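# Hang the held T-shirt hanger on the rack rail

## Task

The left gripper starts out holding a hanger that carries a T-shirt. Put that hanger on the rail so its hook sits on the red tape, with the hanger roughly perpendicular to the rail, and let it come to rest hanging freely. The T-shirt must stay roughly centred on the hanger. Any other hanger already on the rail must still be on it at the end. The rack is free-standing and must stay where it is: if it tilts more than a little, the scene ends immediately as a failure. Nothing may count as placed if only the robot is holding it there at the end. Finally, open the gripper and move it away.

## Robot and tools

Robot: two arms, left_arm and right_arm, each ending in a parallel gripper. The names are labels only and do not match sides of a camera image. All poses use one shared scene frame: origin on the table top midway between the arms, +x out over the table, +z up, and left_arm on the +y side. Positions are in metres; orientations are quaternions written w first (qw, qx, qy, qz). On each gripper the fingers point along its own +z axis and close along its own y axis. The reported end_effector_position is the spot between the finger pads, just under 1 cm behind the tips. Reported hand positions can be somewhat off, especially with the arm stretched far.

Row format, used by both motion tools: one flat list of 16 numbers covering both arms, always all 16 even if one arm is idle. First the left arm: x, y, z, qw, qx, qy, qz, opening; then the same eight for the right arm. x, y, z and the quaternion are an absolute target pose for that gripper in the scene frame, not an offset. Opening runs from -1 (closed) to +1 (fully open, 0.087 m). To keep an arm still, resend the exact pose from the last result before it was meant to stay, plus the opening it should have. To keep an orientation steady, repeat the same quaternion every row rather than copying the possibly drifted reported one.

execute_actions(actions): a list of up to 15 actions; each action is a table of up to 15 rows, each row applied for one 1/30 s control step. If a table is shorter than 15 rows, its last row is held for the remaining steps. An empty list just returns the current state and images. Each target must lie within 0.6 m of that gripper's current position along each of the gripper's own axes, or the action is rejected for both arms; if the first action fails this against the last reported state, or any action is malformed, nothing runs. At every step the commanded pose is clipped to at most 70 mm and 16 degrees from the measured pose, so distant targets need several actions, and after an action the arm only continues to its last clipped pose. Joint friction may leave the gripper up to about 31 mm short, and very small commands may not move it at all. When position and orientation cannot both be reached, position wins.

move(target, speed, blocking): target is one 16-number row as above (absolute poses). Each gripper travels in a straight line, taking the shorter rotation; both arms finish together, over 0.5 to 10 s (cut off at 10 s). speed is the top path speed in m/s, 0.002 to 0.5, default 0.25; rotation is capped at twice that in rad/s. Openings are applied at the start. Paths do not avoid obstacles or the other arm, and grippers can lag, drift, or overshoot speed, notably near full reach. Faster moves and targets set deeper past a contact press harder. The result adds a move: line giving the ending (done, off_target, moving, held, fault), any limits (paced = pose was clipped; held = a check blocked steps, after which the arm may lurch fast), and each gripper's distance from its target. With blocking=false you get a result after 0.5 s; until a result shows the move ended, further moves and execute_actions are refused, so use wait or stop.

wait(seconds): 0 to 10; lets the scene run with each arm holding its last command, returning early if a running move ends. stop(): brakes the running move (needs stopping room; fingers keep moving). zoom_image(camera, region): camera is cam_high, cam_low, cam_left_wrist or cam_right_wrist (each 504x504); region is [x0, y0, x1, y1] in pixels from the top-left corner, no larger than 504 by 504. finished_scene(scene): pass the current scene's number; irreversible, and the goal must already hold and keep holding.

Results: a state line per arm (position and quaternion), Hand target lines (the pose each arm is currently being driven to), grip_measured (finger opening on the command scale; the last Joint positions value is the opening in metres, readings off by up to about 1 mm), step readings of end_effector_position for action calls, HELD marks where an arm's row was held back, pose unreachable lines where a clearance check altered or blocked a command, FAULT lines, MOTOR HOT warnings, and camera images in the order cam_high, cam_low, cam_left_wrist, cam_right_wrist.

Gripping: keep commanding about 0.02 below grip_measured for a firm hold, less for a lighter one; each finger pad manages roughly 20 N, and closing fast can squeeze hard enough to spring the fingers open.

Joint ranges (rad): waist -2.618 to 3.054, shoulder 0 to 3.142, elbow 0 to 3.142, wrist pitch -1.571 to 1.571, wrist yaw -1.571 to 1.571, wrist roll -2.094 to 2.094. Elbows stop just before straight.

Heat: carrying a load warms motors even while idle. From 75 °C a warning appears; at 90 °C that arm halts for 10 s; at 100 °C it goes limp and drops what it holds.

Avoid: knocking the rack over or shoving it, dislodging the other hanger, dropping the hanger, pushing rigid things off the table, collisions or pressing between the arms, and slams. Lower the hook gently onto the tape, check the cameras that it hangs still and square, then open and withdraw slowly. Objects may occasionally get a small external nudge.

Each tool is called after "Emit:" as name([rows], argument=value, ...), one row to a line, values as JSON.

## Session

Emit:
execute_actions(actions=[])

Scene clock: 0.00 s.
left_arm: end_effector_position=(+0.3421, -0.0020, +0.3984) grip_measured=-0.837 end_effector_quat_wxyz=(+0.660, +0.113, +0.736, -0.099) | right_arm: end_effector_position=(+0.3408, -0.2372, +0.3614) grip_measured=+1.000 end_effector_quat_wxyz=(+0.702, -0.071, +0.706, +0.061)
Joint positions: left_arm=[-0.974  1.648  1.794 -0.319 -0.873 -0.129  0.007] | right_arm=[-0.008  1.052  1.06  -0.014  0.012 -0.013  0.087]
Joint velocities: left_arm=[ 0.012  0.007 -0.002  0.037  0.037 -0.007 -0.   ] | right_arm=[ 0.007  0.002  0.012 -0.007  0.022  0.022  0.   ]
Hand target (left_arm): +0.342, -0.002, +0.399; +0.660, +0.112, +0.736, -0.100
Hand target (right_arm): +0.341, -0.237, +0.361; +0.702, -0.071, +0.706, +0.061

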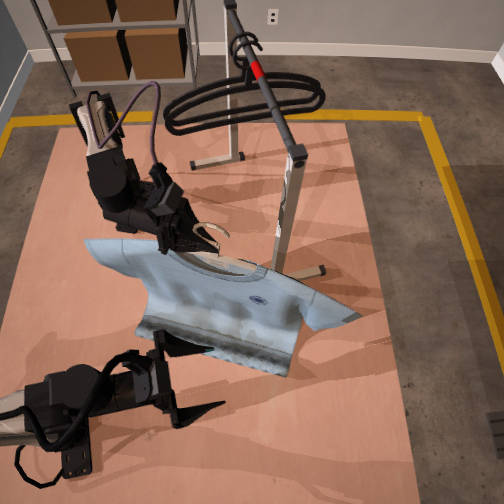

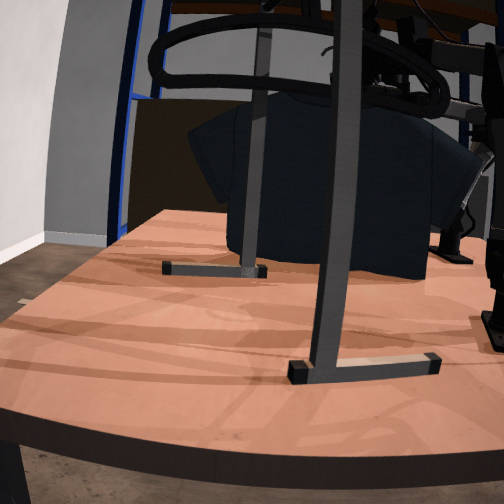

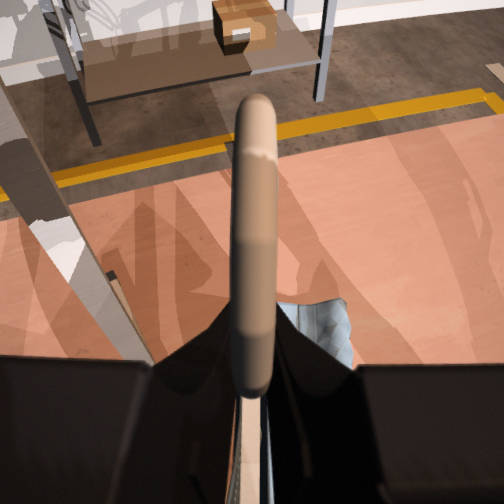

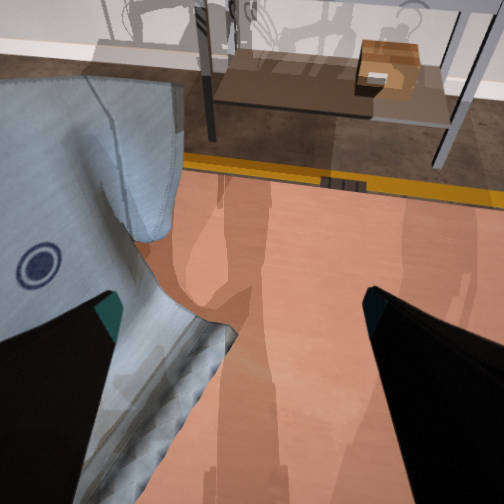

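Emit:
move(target=[0.21,0.06,0.47,0.70,0.04,0.71,-0.03,-0.87,0.3408,-0.2372,0.3614,0.702,-0.071,0.706,0.061,1], speed=0.15)

Emit:
move(target=[0.22,0.17,0.49,0.70,0.04,0.71,-0.03,-0.87,0.3408,-0.2372,0.3614,0.702,-0.071,0.706,0.061,1], speed=0.12)

Emit:
move(target=[0.30,0.25,0.49,0.703,-0.074,0.703,0.074,-0.87,0.3408,-0.2372,0.3614,0.702,-0.071,0.706,0.061,1], speed=0.1)

Emit:
zoom_image(camera="cam_high", region=[140,0,320,180])

Scene clock: 9.00 s.
left_arm: end_effector_position=(+0.2131, +0.0477, +0.4584) grip_measured=-0.837 end_effector_quat_wxyz=(+0.702, +0.055, +0.709, -0.021) | right_arm: end_effector_position=(+0.3408, -0.2372, +0.3614) grip_measured=+1.000 end_effector_quat_wxyz=(+0.702, -0.071, +0.706, +0.061)
Joint positions: left_arm=[-1.394  1.568  1.899 -0.49  -1.491 -0.111  0.007] | right_arm=[-0.008  1.052  1.06  -0.014  0.012 -0.013  0.087]
Joint velocities: left_arm=[ 0.002  0.002 -0.007 -0.051  0.022 -0.022  0.   ] | right_arm=[-0.002  0.002 -0.002 -0.081  0.007  0.081  0.   ]
Hand target (left_arm): +0.211, +0.058, +0.470; +0.704, +0.041, +0.709, -0.030
Hand target (right_arm): +0.341, -0.237, +0.361; +0.702, -0.071, +0.706, +0.061
Off the commanded pose (left_arm): 0.017 m, 2 deg.
Off the commanded pose (right_arm): 0.000 m, 0 deg.
move: off_target (left_arm)

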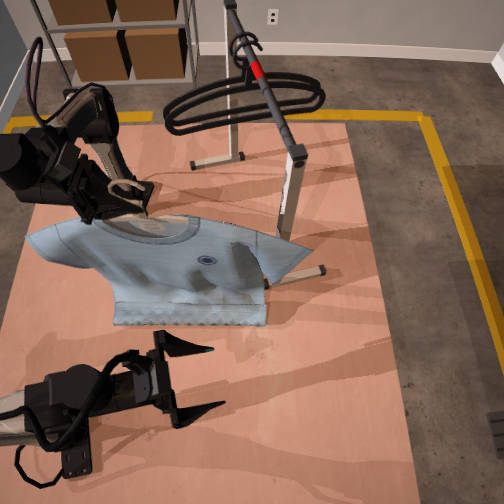

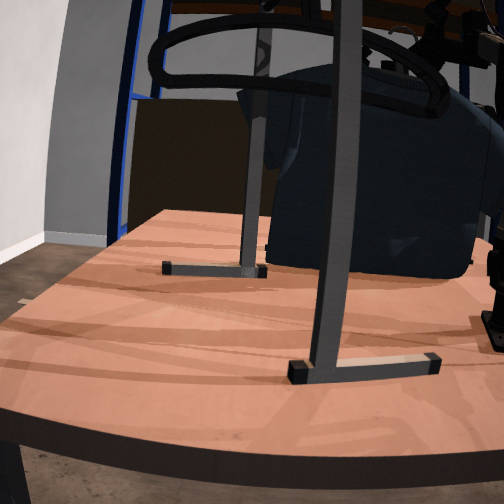

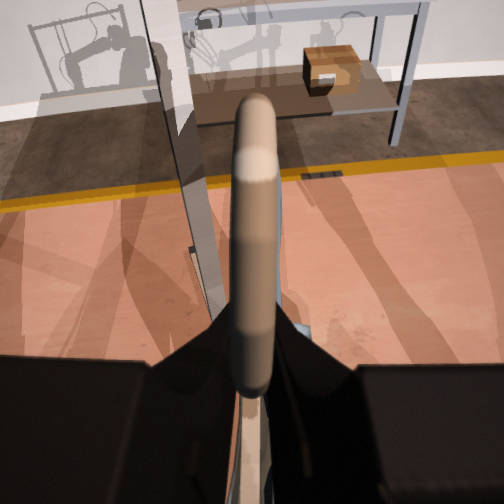

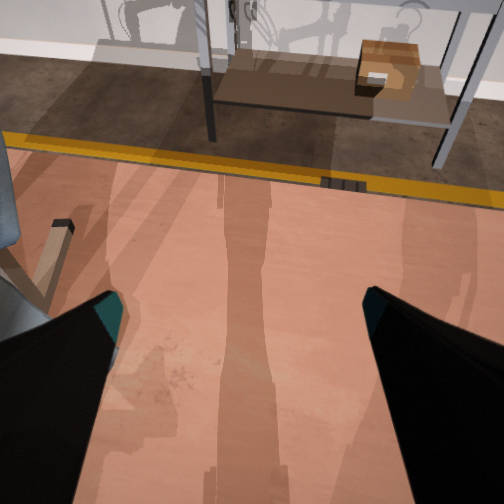

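Scene clock: 10.67 s.
left_arm: end_effector_position=(+0.2165, +0.1645, +0.4882) grip_measured=-0.837 end_effector_quat_wxyz=(+0.702, +0.046, +0.710, -0.031) | right_arm: end_effector_position=(+0.3408, -0.2372, +0.3614) grip_measured=+1.000 end_effector_quat_wxyz=(+0.702, -0.071, +0.706, +0.061)
Joint positions: left_arm=[-1.394  1.245  1.794 -0.696 -1.491 -0.127  0.007] | right_arm=[-0.008  1.052  1.06  -0.014  0.012 -0.013  0.087]
Joint velocities: left_arm=[-0.012  0.007 -0.002 -0.11  -0.007 -0.037 -0.   ] | right_arm=[ 0.012 -0.002 -0.012  0.022  0.022  0.022  0.   ]
Hand target (left_arm): +0.218, +0.170, +0.489; +0.702, +0.040, +0.710, -0.030
Hand target (right_arm): +0.341, -0.237, +0.361; +0.702, -0.071, +0.706, +0.061
Off the commanded pose (left_arm): 0.007 m, 1 deg.
Off the commanded pose (right_arm): 0.000 m, 0 deg.
move: done

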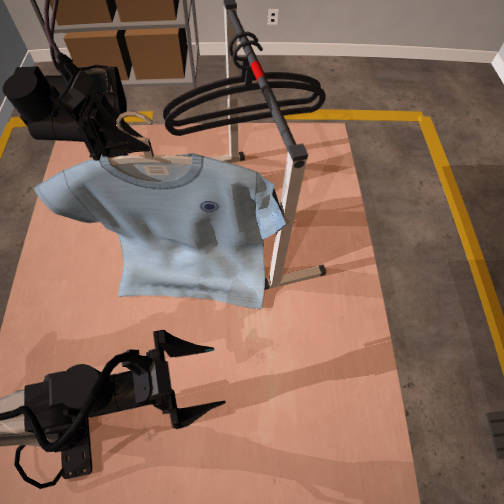

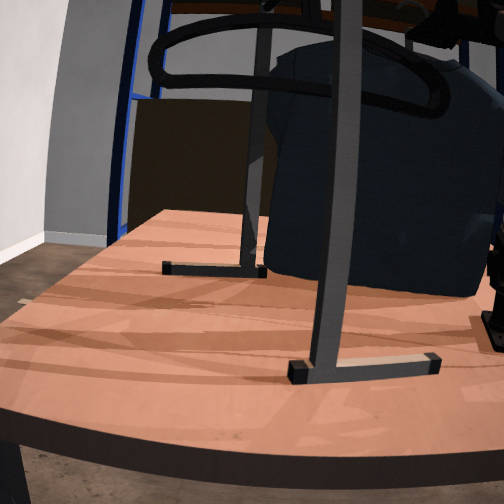

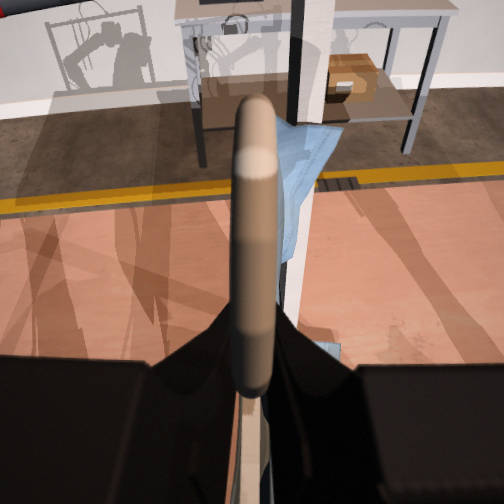

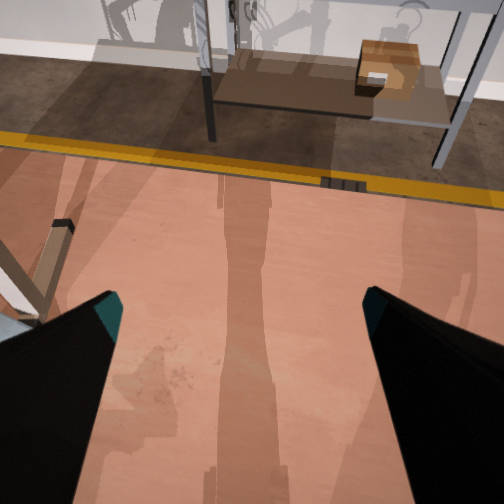

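Scene clock: 12.77 s.
left_arm: end_effector_position=(+0.2997, +0.2428, +0.4844) grip_measured=-0.837 end_effector_quat_wxyz=(+0.696, -0.062, +0.710, +0.086) | right_arm: end_effector_position=(+0.3408, -0.2372, +0.3614) grip_measured=+1.000 end_effector_quat_wxyz=(+0.702, -0.071, +0.706, +0.061)
Joint positions: left_arm=[-0.905  1.206  1.725 -0.583 -1.321 -0.026  0.007] | right_arm=[-0.008  1.052  1.06  -0.014  0.012 -0.013  0.087]
Joint velocities: left_arm=[-0.002 -0.007 -0.012  0.037  0.007  0.007  0.001] | right_arm=[ 0.002  0.002 -0.017  0.007 -0.022  0.007  0.   ]
Hand target (left_arm): +0.298, +0.251, +0.490; +0.702, -0.074, +0.705, +0.074
Hand target (right_arm): +0.341, -0.237, +0.361; +0.702, -0.071, +0.706, +0.061
Off the commanded pose (left_arm): 0.009 m, 2 deg.
Off the commanded pose (right_arm): 0.000 m, 0 deg.
move: done

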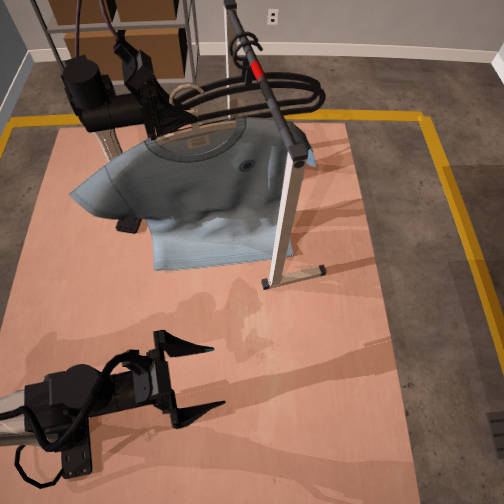

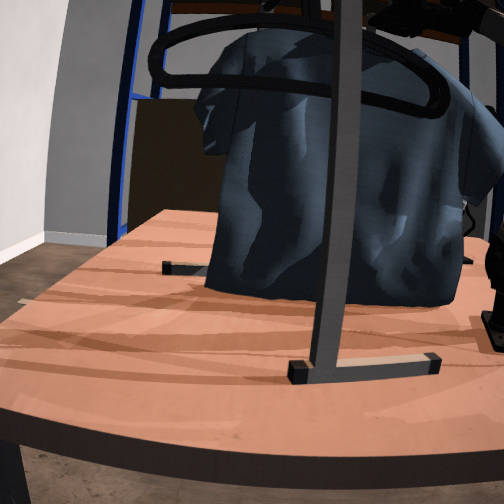

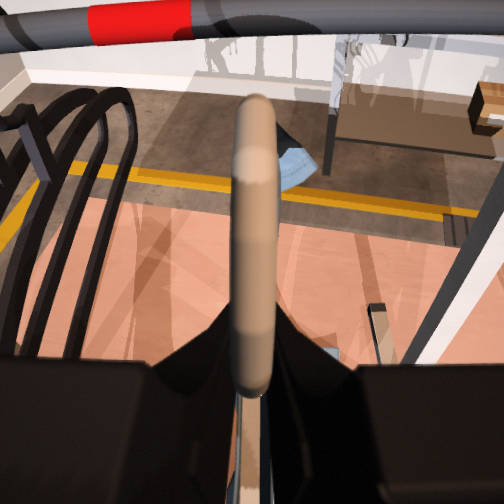

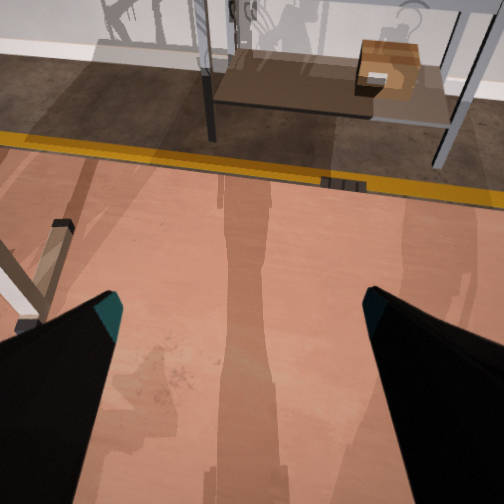

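Region (140, 0, 320, 180) of cam_high's 504x504 image, scaled by 2.800, with more detail than that image has.

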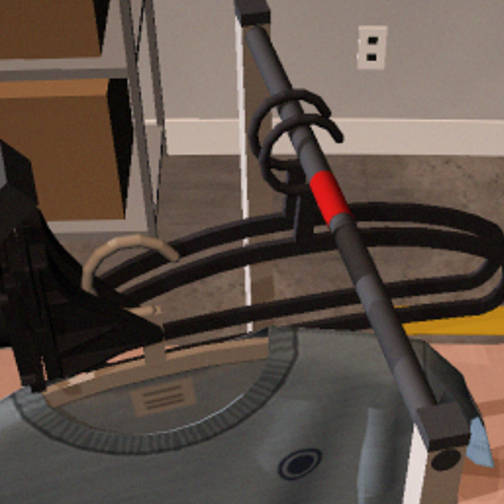

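Emit:
move(target=[0.30,0.30,0.535,0.703,-0.074,0.703,0.074,-0.87,0.3408,-0.2372,0.3614,0.702,-0.071,0.706,0.061,1], speed=0.08)

Emit:
move(target=[0.37,0.315,0.535,0.703,-0.074,0.703,0.074,-0.87,0.3408,-0.2372,0.3614,0.702,-0.071,0.706,0.061,1], speed=0.06)

Emit:
zoom_image(camera="cam_high", region=[140,0,320,180])

Scene clock: 20.13 s.
left_arm: end_effector_position=(+0.2982, +0.2983, +0.5303) grip_measured=-0.837 end_effector_quat_wxyz=(+0.701, -0.068, +0.706, +0.081) | right_arm: end_effector_position=(+0.3408, -0.2372, +0.3614) grip_measured=+1.000 end_effector_quat_wxyz=(+0.702, -0.071, +0.706, +0.061)
Joint positions: left_arm=[-0.734  1.206  1.977 -0.783 -1.152  0.008  0.007] | right_arm=[-0.008  1.052  1.06  -0.014  0.012 -0.013  0.087]
Joint velocities: left_arm=[ 0.007 -0.007  0.002  0.022 -0.081 -0.007 -0.001] | right_arm=[-0.002 -0.032 -0.007  0.037  0.007  0.11   0.   ]
Hand target (left_arm): +0.299, +0.300, +0.535; +0.703, -0.074, +0.703, +0.074
Hand target (right_arm): +0.341, -0.237, +0.361; +0.702, -0.071, +0.706, +0.061
Off the commanded pose (left_arm): 0.005 m, 1 deg.
Off the commanded pose (right_arm): 0.000 m, 0 deg.
move: done

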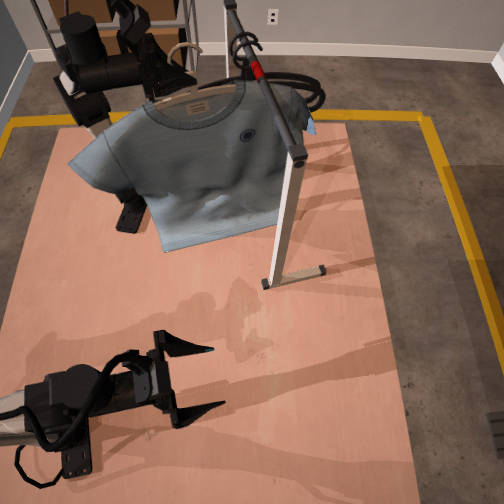

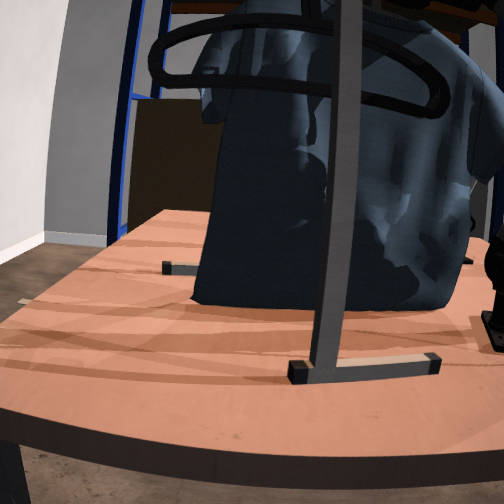

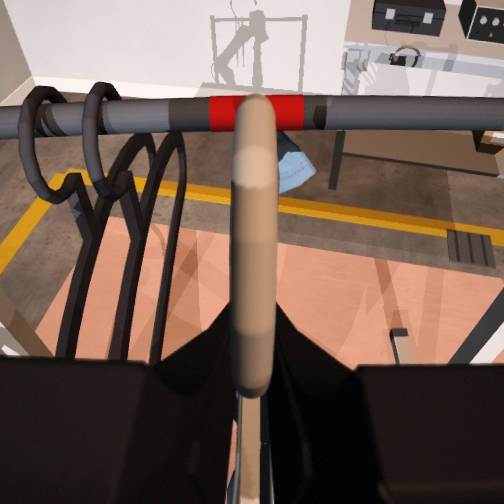

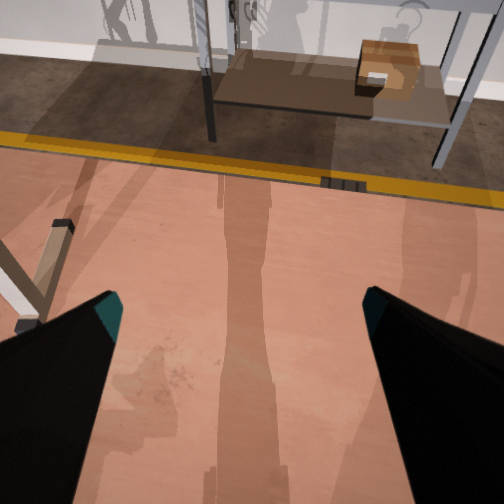

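Scene clock: 21.80 s.
left_arm: end_effector_position=(+0.3639, +0.3161, +0.5224) grip_measured=-0.837 end_effector_quat_wxyz=(+0.688, -0.062, +0.718, +0.087) | right_arm: end_effector_position=(+0.3408, -0.2372, +0.3614) grip_measured=+1.000 end_effector_quat_wxyz=(+0.702, -0.071, +0.706, +0.061)
Joint positions: left_arm=[-0.349  1.312  2.026 -0.767 -0.766  0.003  0.007] | right_arm=[-0.008  1.052  1.06  -0.014  0.012 -0.013  0.087]
Joint velocities: left_arm=[-0.007 -0.002 -0.017  0.007 -0.007  0.022  0.   ] | right_arm=[-0.027 -0.017 -0.012 -0.007 -0.037 -0.081  0.   ]
Hand target (left_arm): +0.368, +0.315, +0.535; +0.703, -0.074, +0.704, +0.074
Hand target (right_arm): +0.341, -0.237, +0.361; +0.702, -0.071, +0.706, +0.061
Off the commanded pose (left_arm): 0.014 m, 3 deg.
Off the commanded pose (right_arm): 0.000 m, 0 deg.
move: off_target (left_arm)

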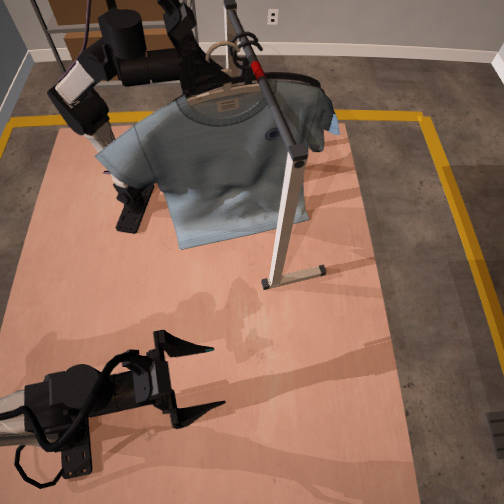

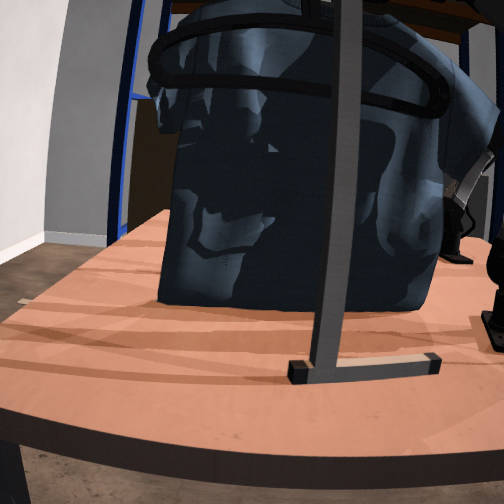

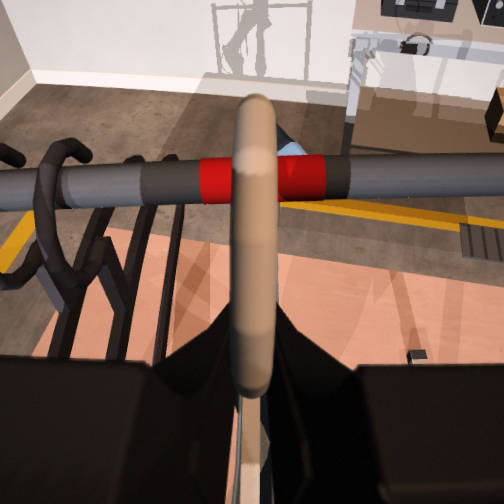

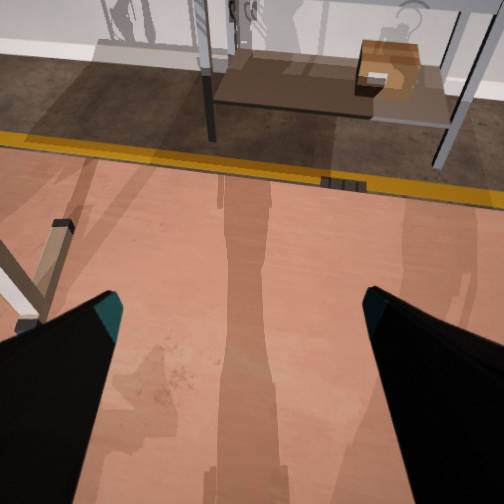

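Region (140, 0, 320, 180) of cam_high's 504x504 image, scaled by 2.800, with more detail than that image has.

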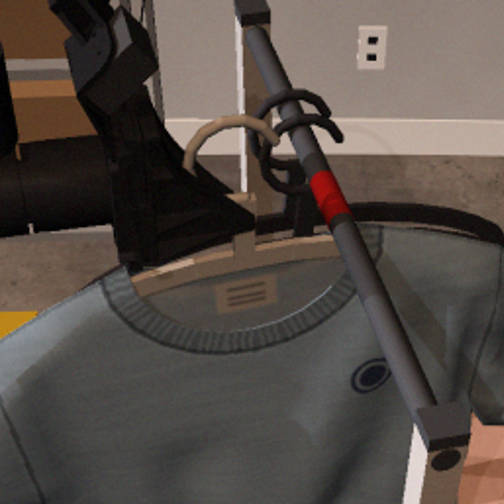

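Emit:
move(target=[0.415,0.323,0.525,0.703,-0.074,0.703,0.074,-0.87,0.3408,-0.2372,0.3614,0.702,-0.071,0.706,0.061,1], speed=0.05)

Emit:
move(target=[0.415,0.323,0.497,0.703,-0.074,0.703,0.074,-0.87,0.3408,-0.2372,0.3614,0.702,-0.071,0.706,0.061,1], speed=0.04)

Emit:
zoom_image(camera="cam_high", region=[140,0,320,180])

Scene clock: 30.33 s.
left_arm: end_effector_position=(+0.4069, +0.3242, +0.5175) grip_measured=-0.837 end_effector_quat_wxyz=(+0.691, -0.067, +0.715, +0.082) | right_arm: end_effector_position=(+0.3408, -0.2372, +0.3614) grip_measured=+1.000 end_effector_quat_wxyz=(+0.702, -0.071, +0.706, +0.061)
Joint positions: left_arm=[-0.204  1.386  2.026 -0.679 -0.621  0.002  0.007] | right_arm=[-0.008  1.052  1.06  -0.014  0.012 -0.013  0.087]
Joint velocities: left_arm=[-0.007 -0.022 -0.032  0.081 -0.037 -0.066 -0.001] | right_arm=[ 0.012 -0.002 -0.007  0.007  0.022 -0.051  0.   ]
Hand target (left_arm): +0.414, +0.324, +0.525; +0.703, -0.074, +0.703, +0.074
Hand target (right_arm): +0.341, -0.237, +0.361; +0.702, -0.071, +0.706, +0.061
Off the commanded pose (left_arm): 0.011 m, 2 deg.
Off the commanded pose (right_arm): 0.000 m, 0 deg.
move: off_target (left_arm)

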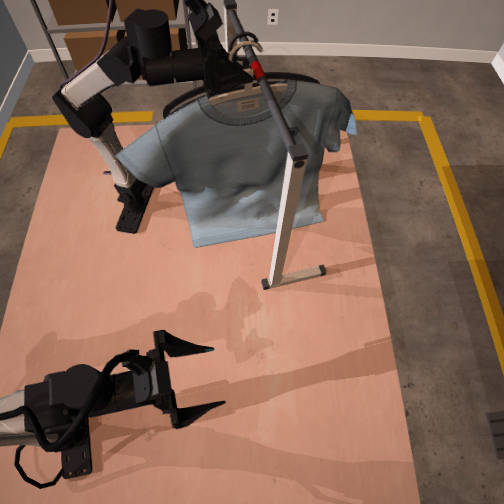

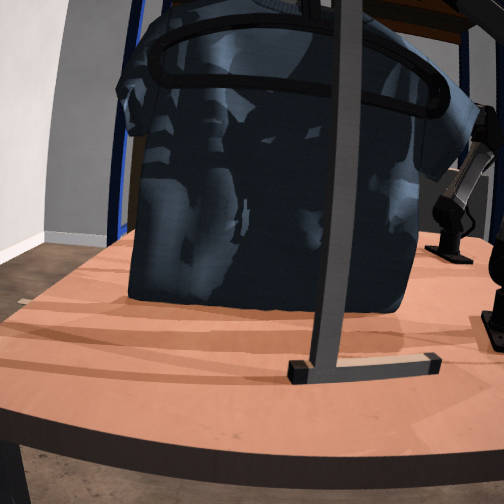

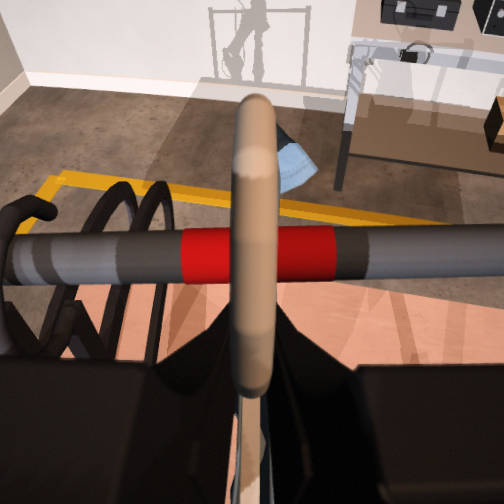

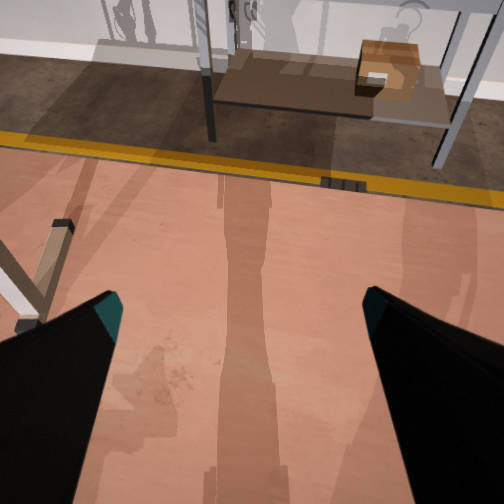

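Scene clock: 31.43 s.
left_arm: end_effector_position=(+0.4191, +0.3188, +0.4834) grip_measured=-0.837 end_effector_quat_wxyz=(+0.685, -0.063, +0.721, +0.085) | right_arm: end_effector_position=(+0.3408, -0.2372, +0.3614) grip_measured=+1.000 end_effector_quat_wxyz=(+0.702, -0.071, +0.706, +0.061)
Joint positions: left_arm=[-0.204  1.333  1.82  -0.546 -0.62   0.002  0.007] | right_arm=[-0.008  1.052  1.06  -0.014  0.012 -0.013  0.087]
Joint velocities: left_arm=[ 0.007 -0.002 -0.012  0.037 -0.022 -0.022  0.   ] | right_arm=[ 0.007 -0.022 -0.002 -0.037 -0.022  0.022  0.   ]
Hand target (left_arm): +0.415, +0.323, +0.497; +0.703, -0.074, +0.704, +0.074
Hand target (right_arm): +0.341, -0.237, +0.361; +0.702, -0.071, +0.706, +0.061
Off the commanded pose (left_arm): 0.015 m, 3 deg.
Off the commanded pose (right_arm): 0.000 m, 0 deg.
move: off_target (left_arm)

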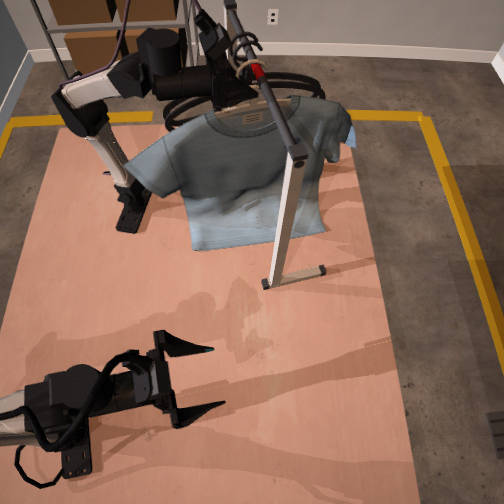

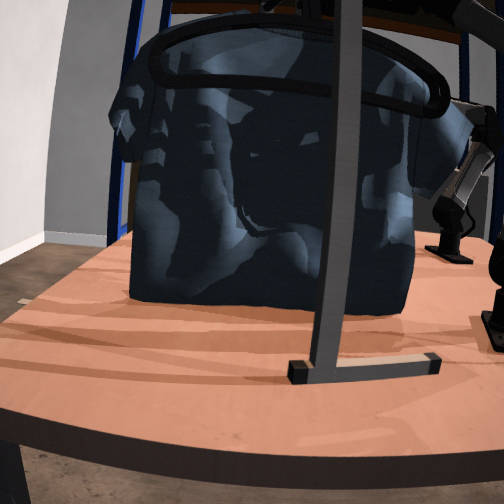

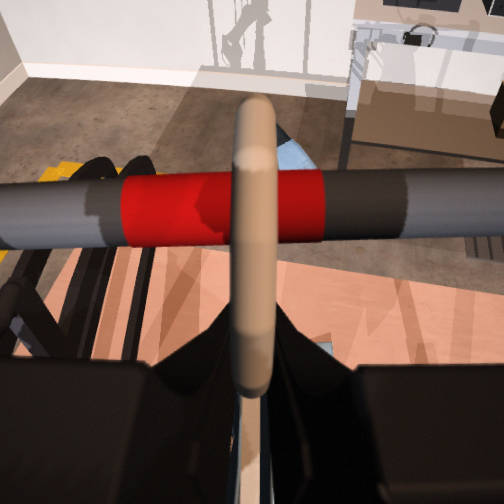

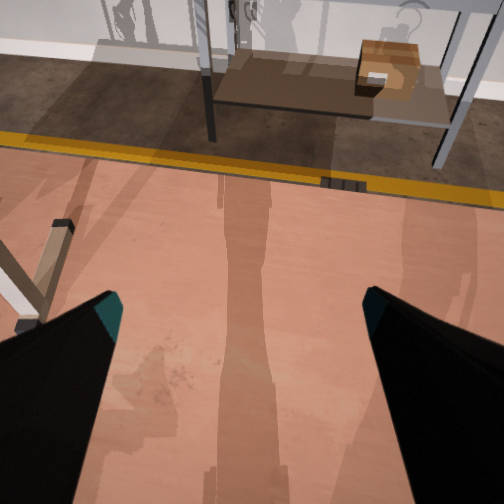

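Region (140, 0, 320, 180) of cam_high's 504x504 image, scaled by 2.800, with more detail than that image has.

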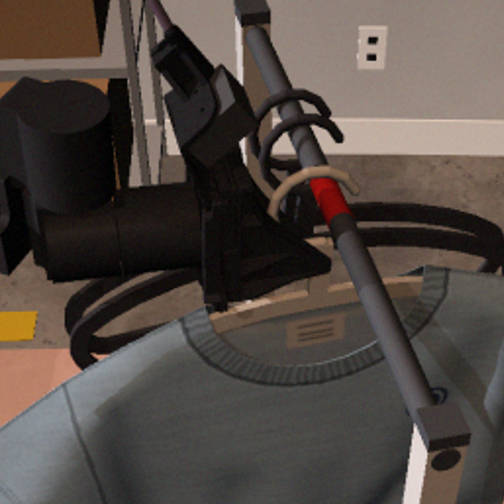

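Emit:
move(target=[0.415,0.323,0.497,0.703,-0.074,0.703,0.074,-0.3,0.3408,-0.2372,0.3614,0.702,-0.071,0.706,0.061,1])

Emit:
move(target=[0.27,0.29,0.51,0.703,-0.074,0.703,0.074,-0.3,0.3408,-0.2372,0.3614,0.702,-0.071,0.706,0.061,1], speed=0.1)

Emit:
wait(seconds=3)

Scene clock: 36.43 s.
left_arm: end_effector_position=(+0.4207, +0.3181, +0.4904) grip_measured=-0.300 end_effector_quat_wxyz=(+0.695, -0.069, +0.711, +0.079) | right_arm: end_effector_position=(+0.3408, -0.2372, +0.3614) grip_measured=+1.000 end_effector_quat_wxyz=(+0.702, -0.071, +0.706, +0.061)
Joint positions: left_arm=[-0.204  1.333  1.82  -0.512 -0.62   0.002  0.031] | right_arm=[-0.008  1.052  1.06  -0.014  0.012 -0.013  0.087]
Joint velocities: left_arm=[-0.007  0.002 -0.012  0.051 -0.081 -0.007 -0.001] | right_arm=[-0.022 -0.007 -0.012  0.022 -0.051  0.022  0.   ]
Hand target (left_arm): +0.415, +0.323, +0.497; +0.703, -0.074, +0.703, +0.074
Hand target (right_arm): +0.341, -0.237, +0.361; +0.702, -0.071, +0.706, +0.061
Off the commanded pose (left_arm): 0.010 m, 2 deg.
Off the commanded pose (right_arm): 0.000 m, 0 deg.
move: done

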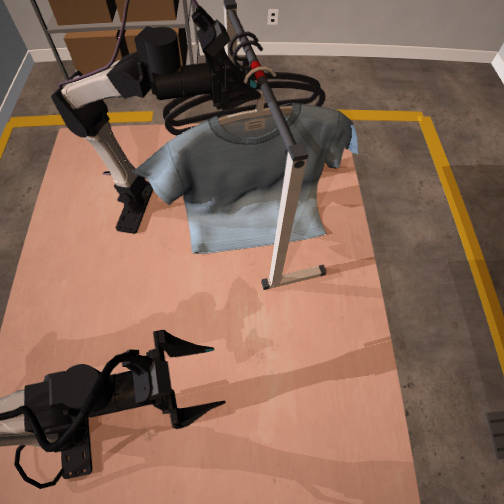

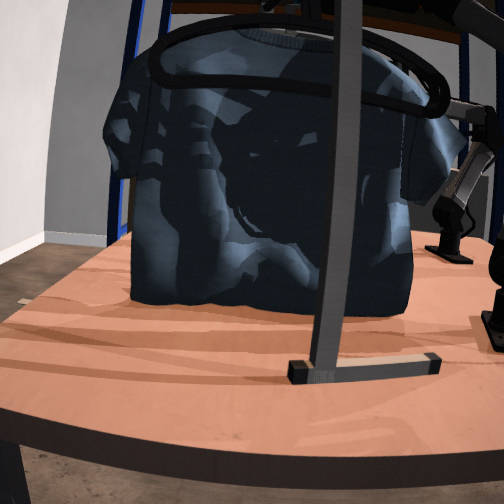

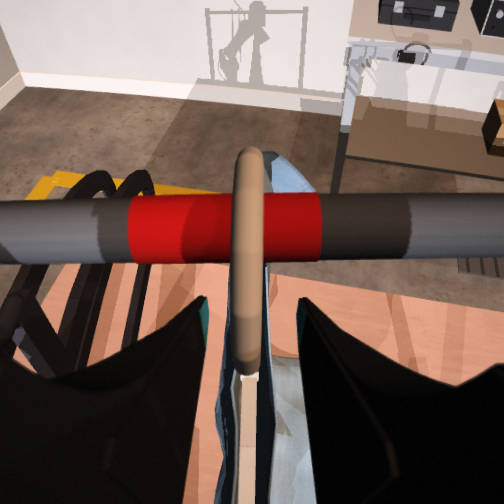

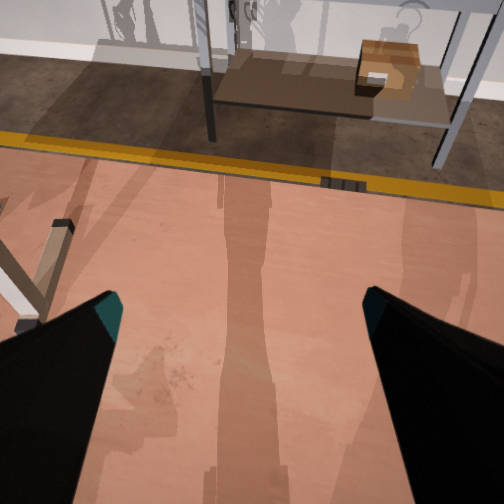

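Scene clock: 38.60 s.
left_arm: end_effector_position=(+0.2767, +0.2829, +0.5132) grip_measured=-0.300 end_effector_quat_wxyz=(+0.706, -0.078, +0.700, +0.069) | right_arm: end_effector_position=(+0.3408, -0.2372, +0.3614) grip_measured=+1.000 end_effector_quat_wxyz=(+0.702, -0.071, +0.706, +0.061)
Joint positions: left_arm=[-0.93   1.124  1.796 -0.639 -1.344  0.019  0.031] | right_arm=[-0.008  1.052  1.06  -0.014  0.012 -0.013  0.087]
Joint velocities: left_arm=[-0.002 -0.002 -0.012 -0.037 -0.037 -0.037 -0.001] | right_arm=[-0.002  0.007 -0.022 -0.022 -0.022 -0.037  0.   ]
Hand target (left_arm): +0.272, +0.289, +0.510; +0.705, -0.073, +0.702, +0.075
Hand target (right_arm): +0.341, -0.237, +0.361; +0.702, -0.071, +0.706, +0.061
Off the commanded pose (left_arm): 0.010 m, 1 deg.
Off the commanded pose (right_arm): 0.000 m, 0 deg.
move: done

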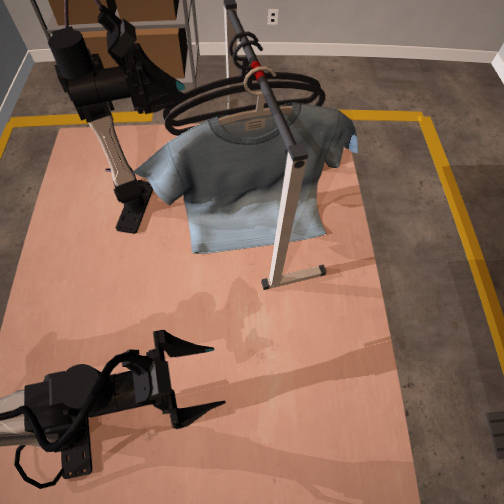

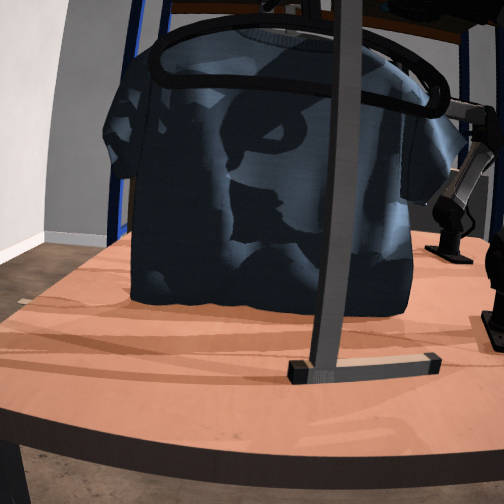

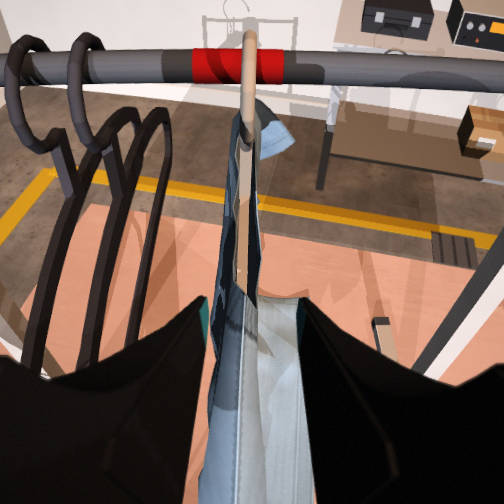

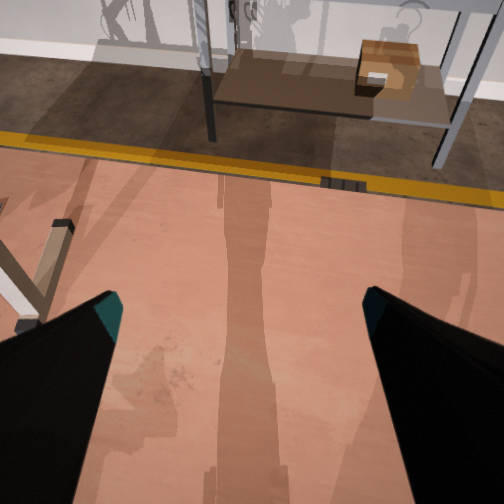

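Scene clock: 41.60 s.
left_arm: end_effector_position=(+0.2765, +0.2833, +0.5132) grip_measured=-0.300 end_effector_quat_wxyz=(+0.706, -0.079, +0.700, +0.069) | right_arm: end_effector_position=(+0.3408, -0.2372, +0.3614) grip_measured=+1.000 end_effector_quat_wxyz=(+0.702, -0.071, +0.706, +0.061)
Joint positions: left_arm=[-0.93   1.124  1.796 -0.639 -1.346  0.019  0.031] | right_arm=[-0.008  1.052  1.06  -0.014  0.012 -0.013  0.087]
Joint velocities: left_arm=[ 0.002 -0.007  0.017  0.022 -0.037 -0.022  0.   ] | right_arm=[ 0.007 -0.002 -0.017  0.022  0.051  0.051  0.   ]
Hand target (left_arm): +0.272, +0.289, +0.510; +0.705, -0.073, +0.702, +0.075
Hand target (right_arm): +0.341, -0.237, +0.361; +0.702, -0.071, +0.706, +0.061
Off the commanded pose (left_arm): 0.010 m, 1 deg.
Off the commanded pose (right_arm): 0.000 m, 0 deg.
wait: 3.00 s; at rest by 0.17 s

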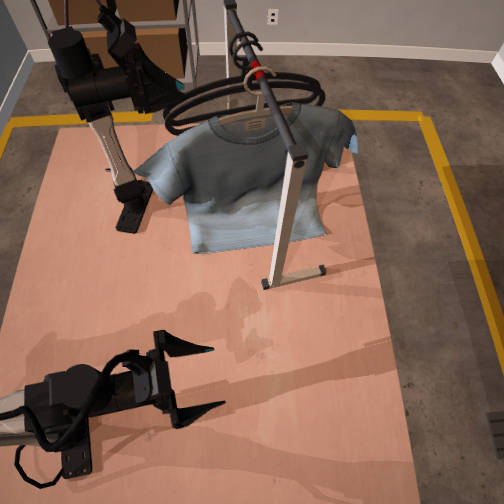

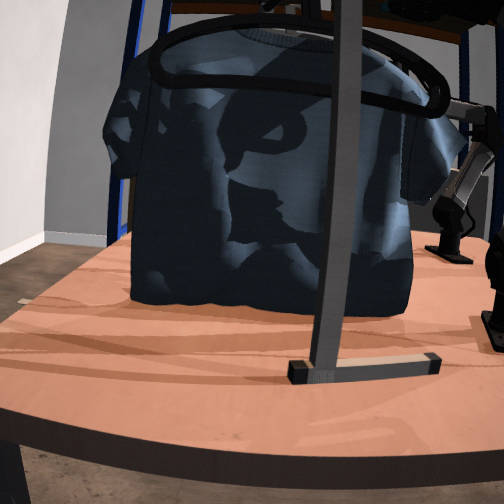

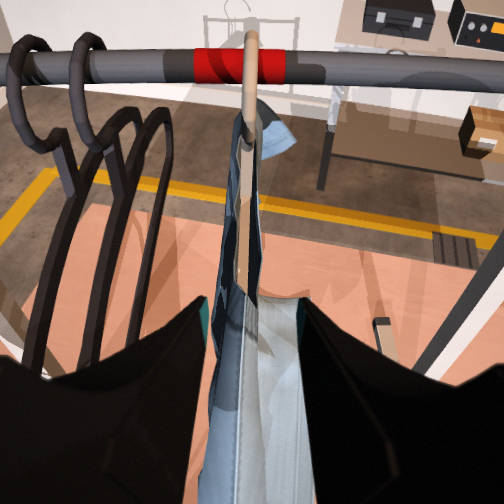

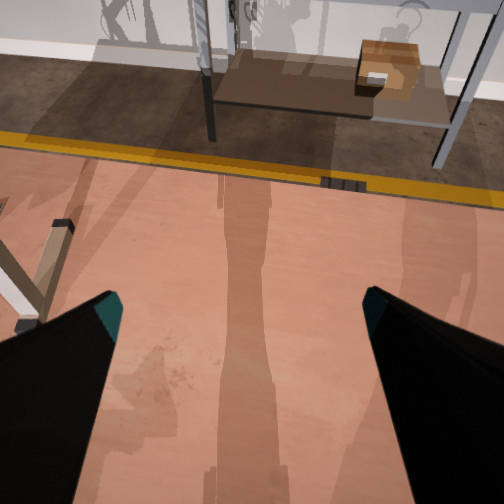

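Emit:
finished_scene(scene=2)

The scene is finished: the task was done.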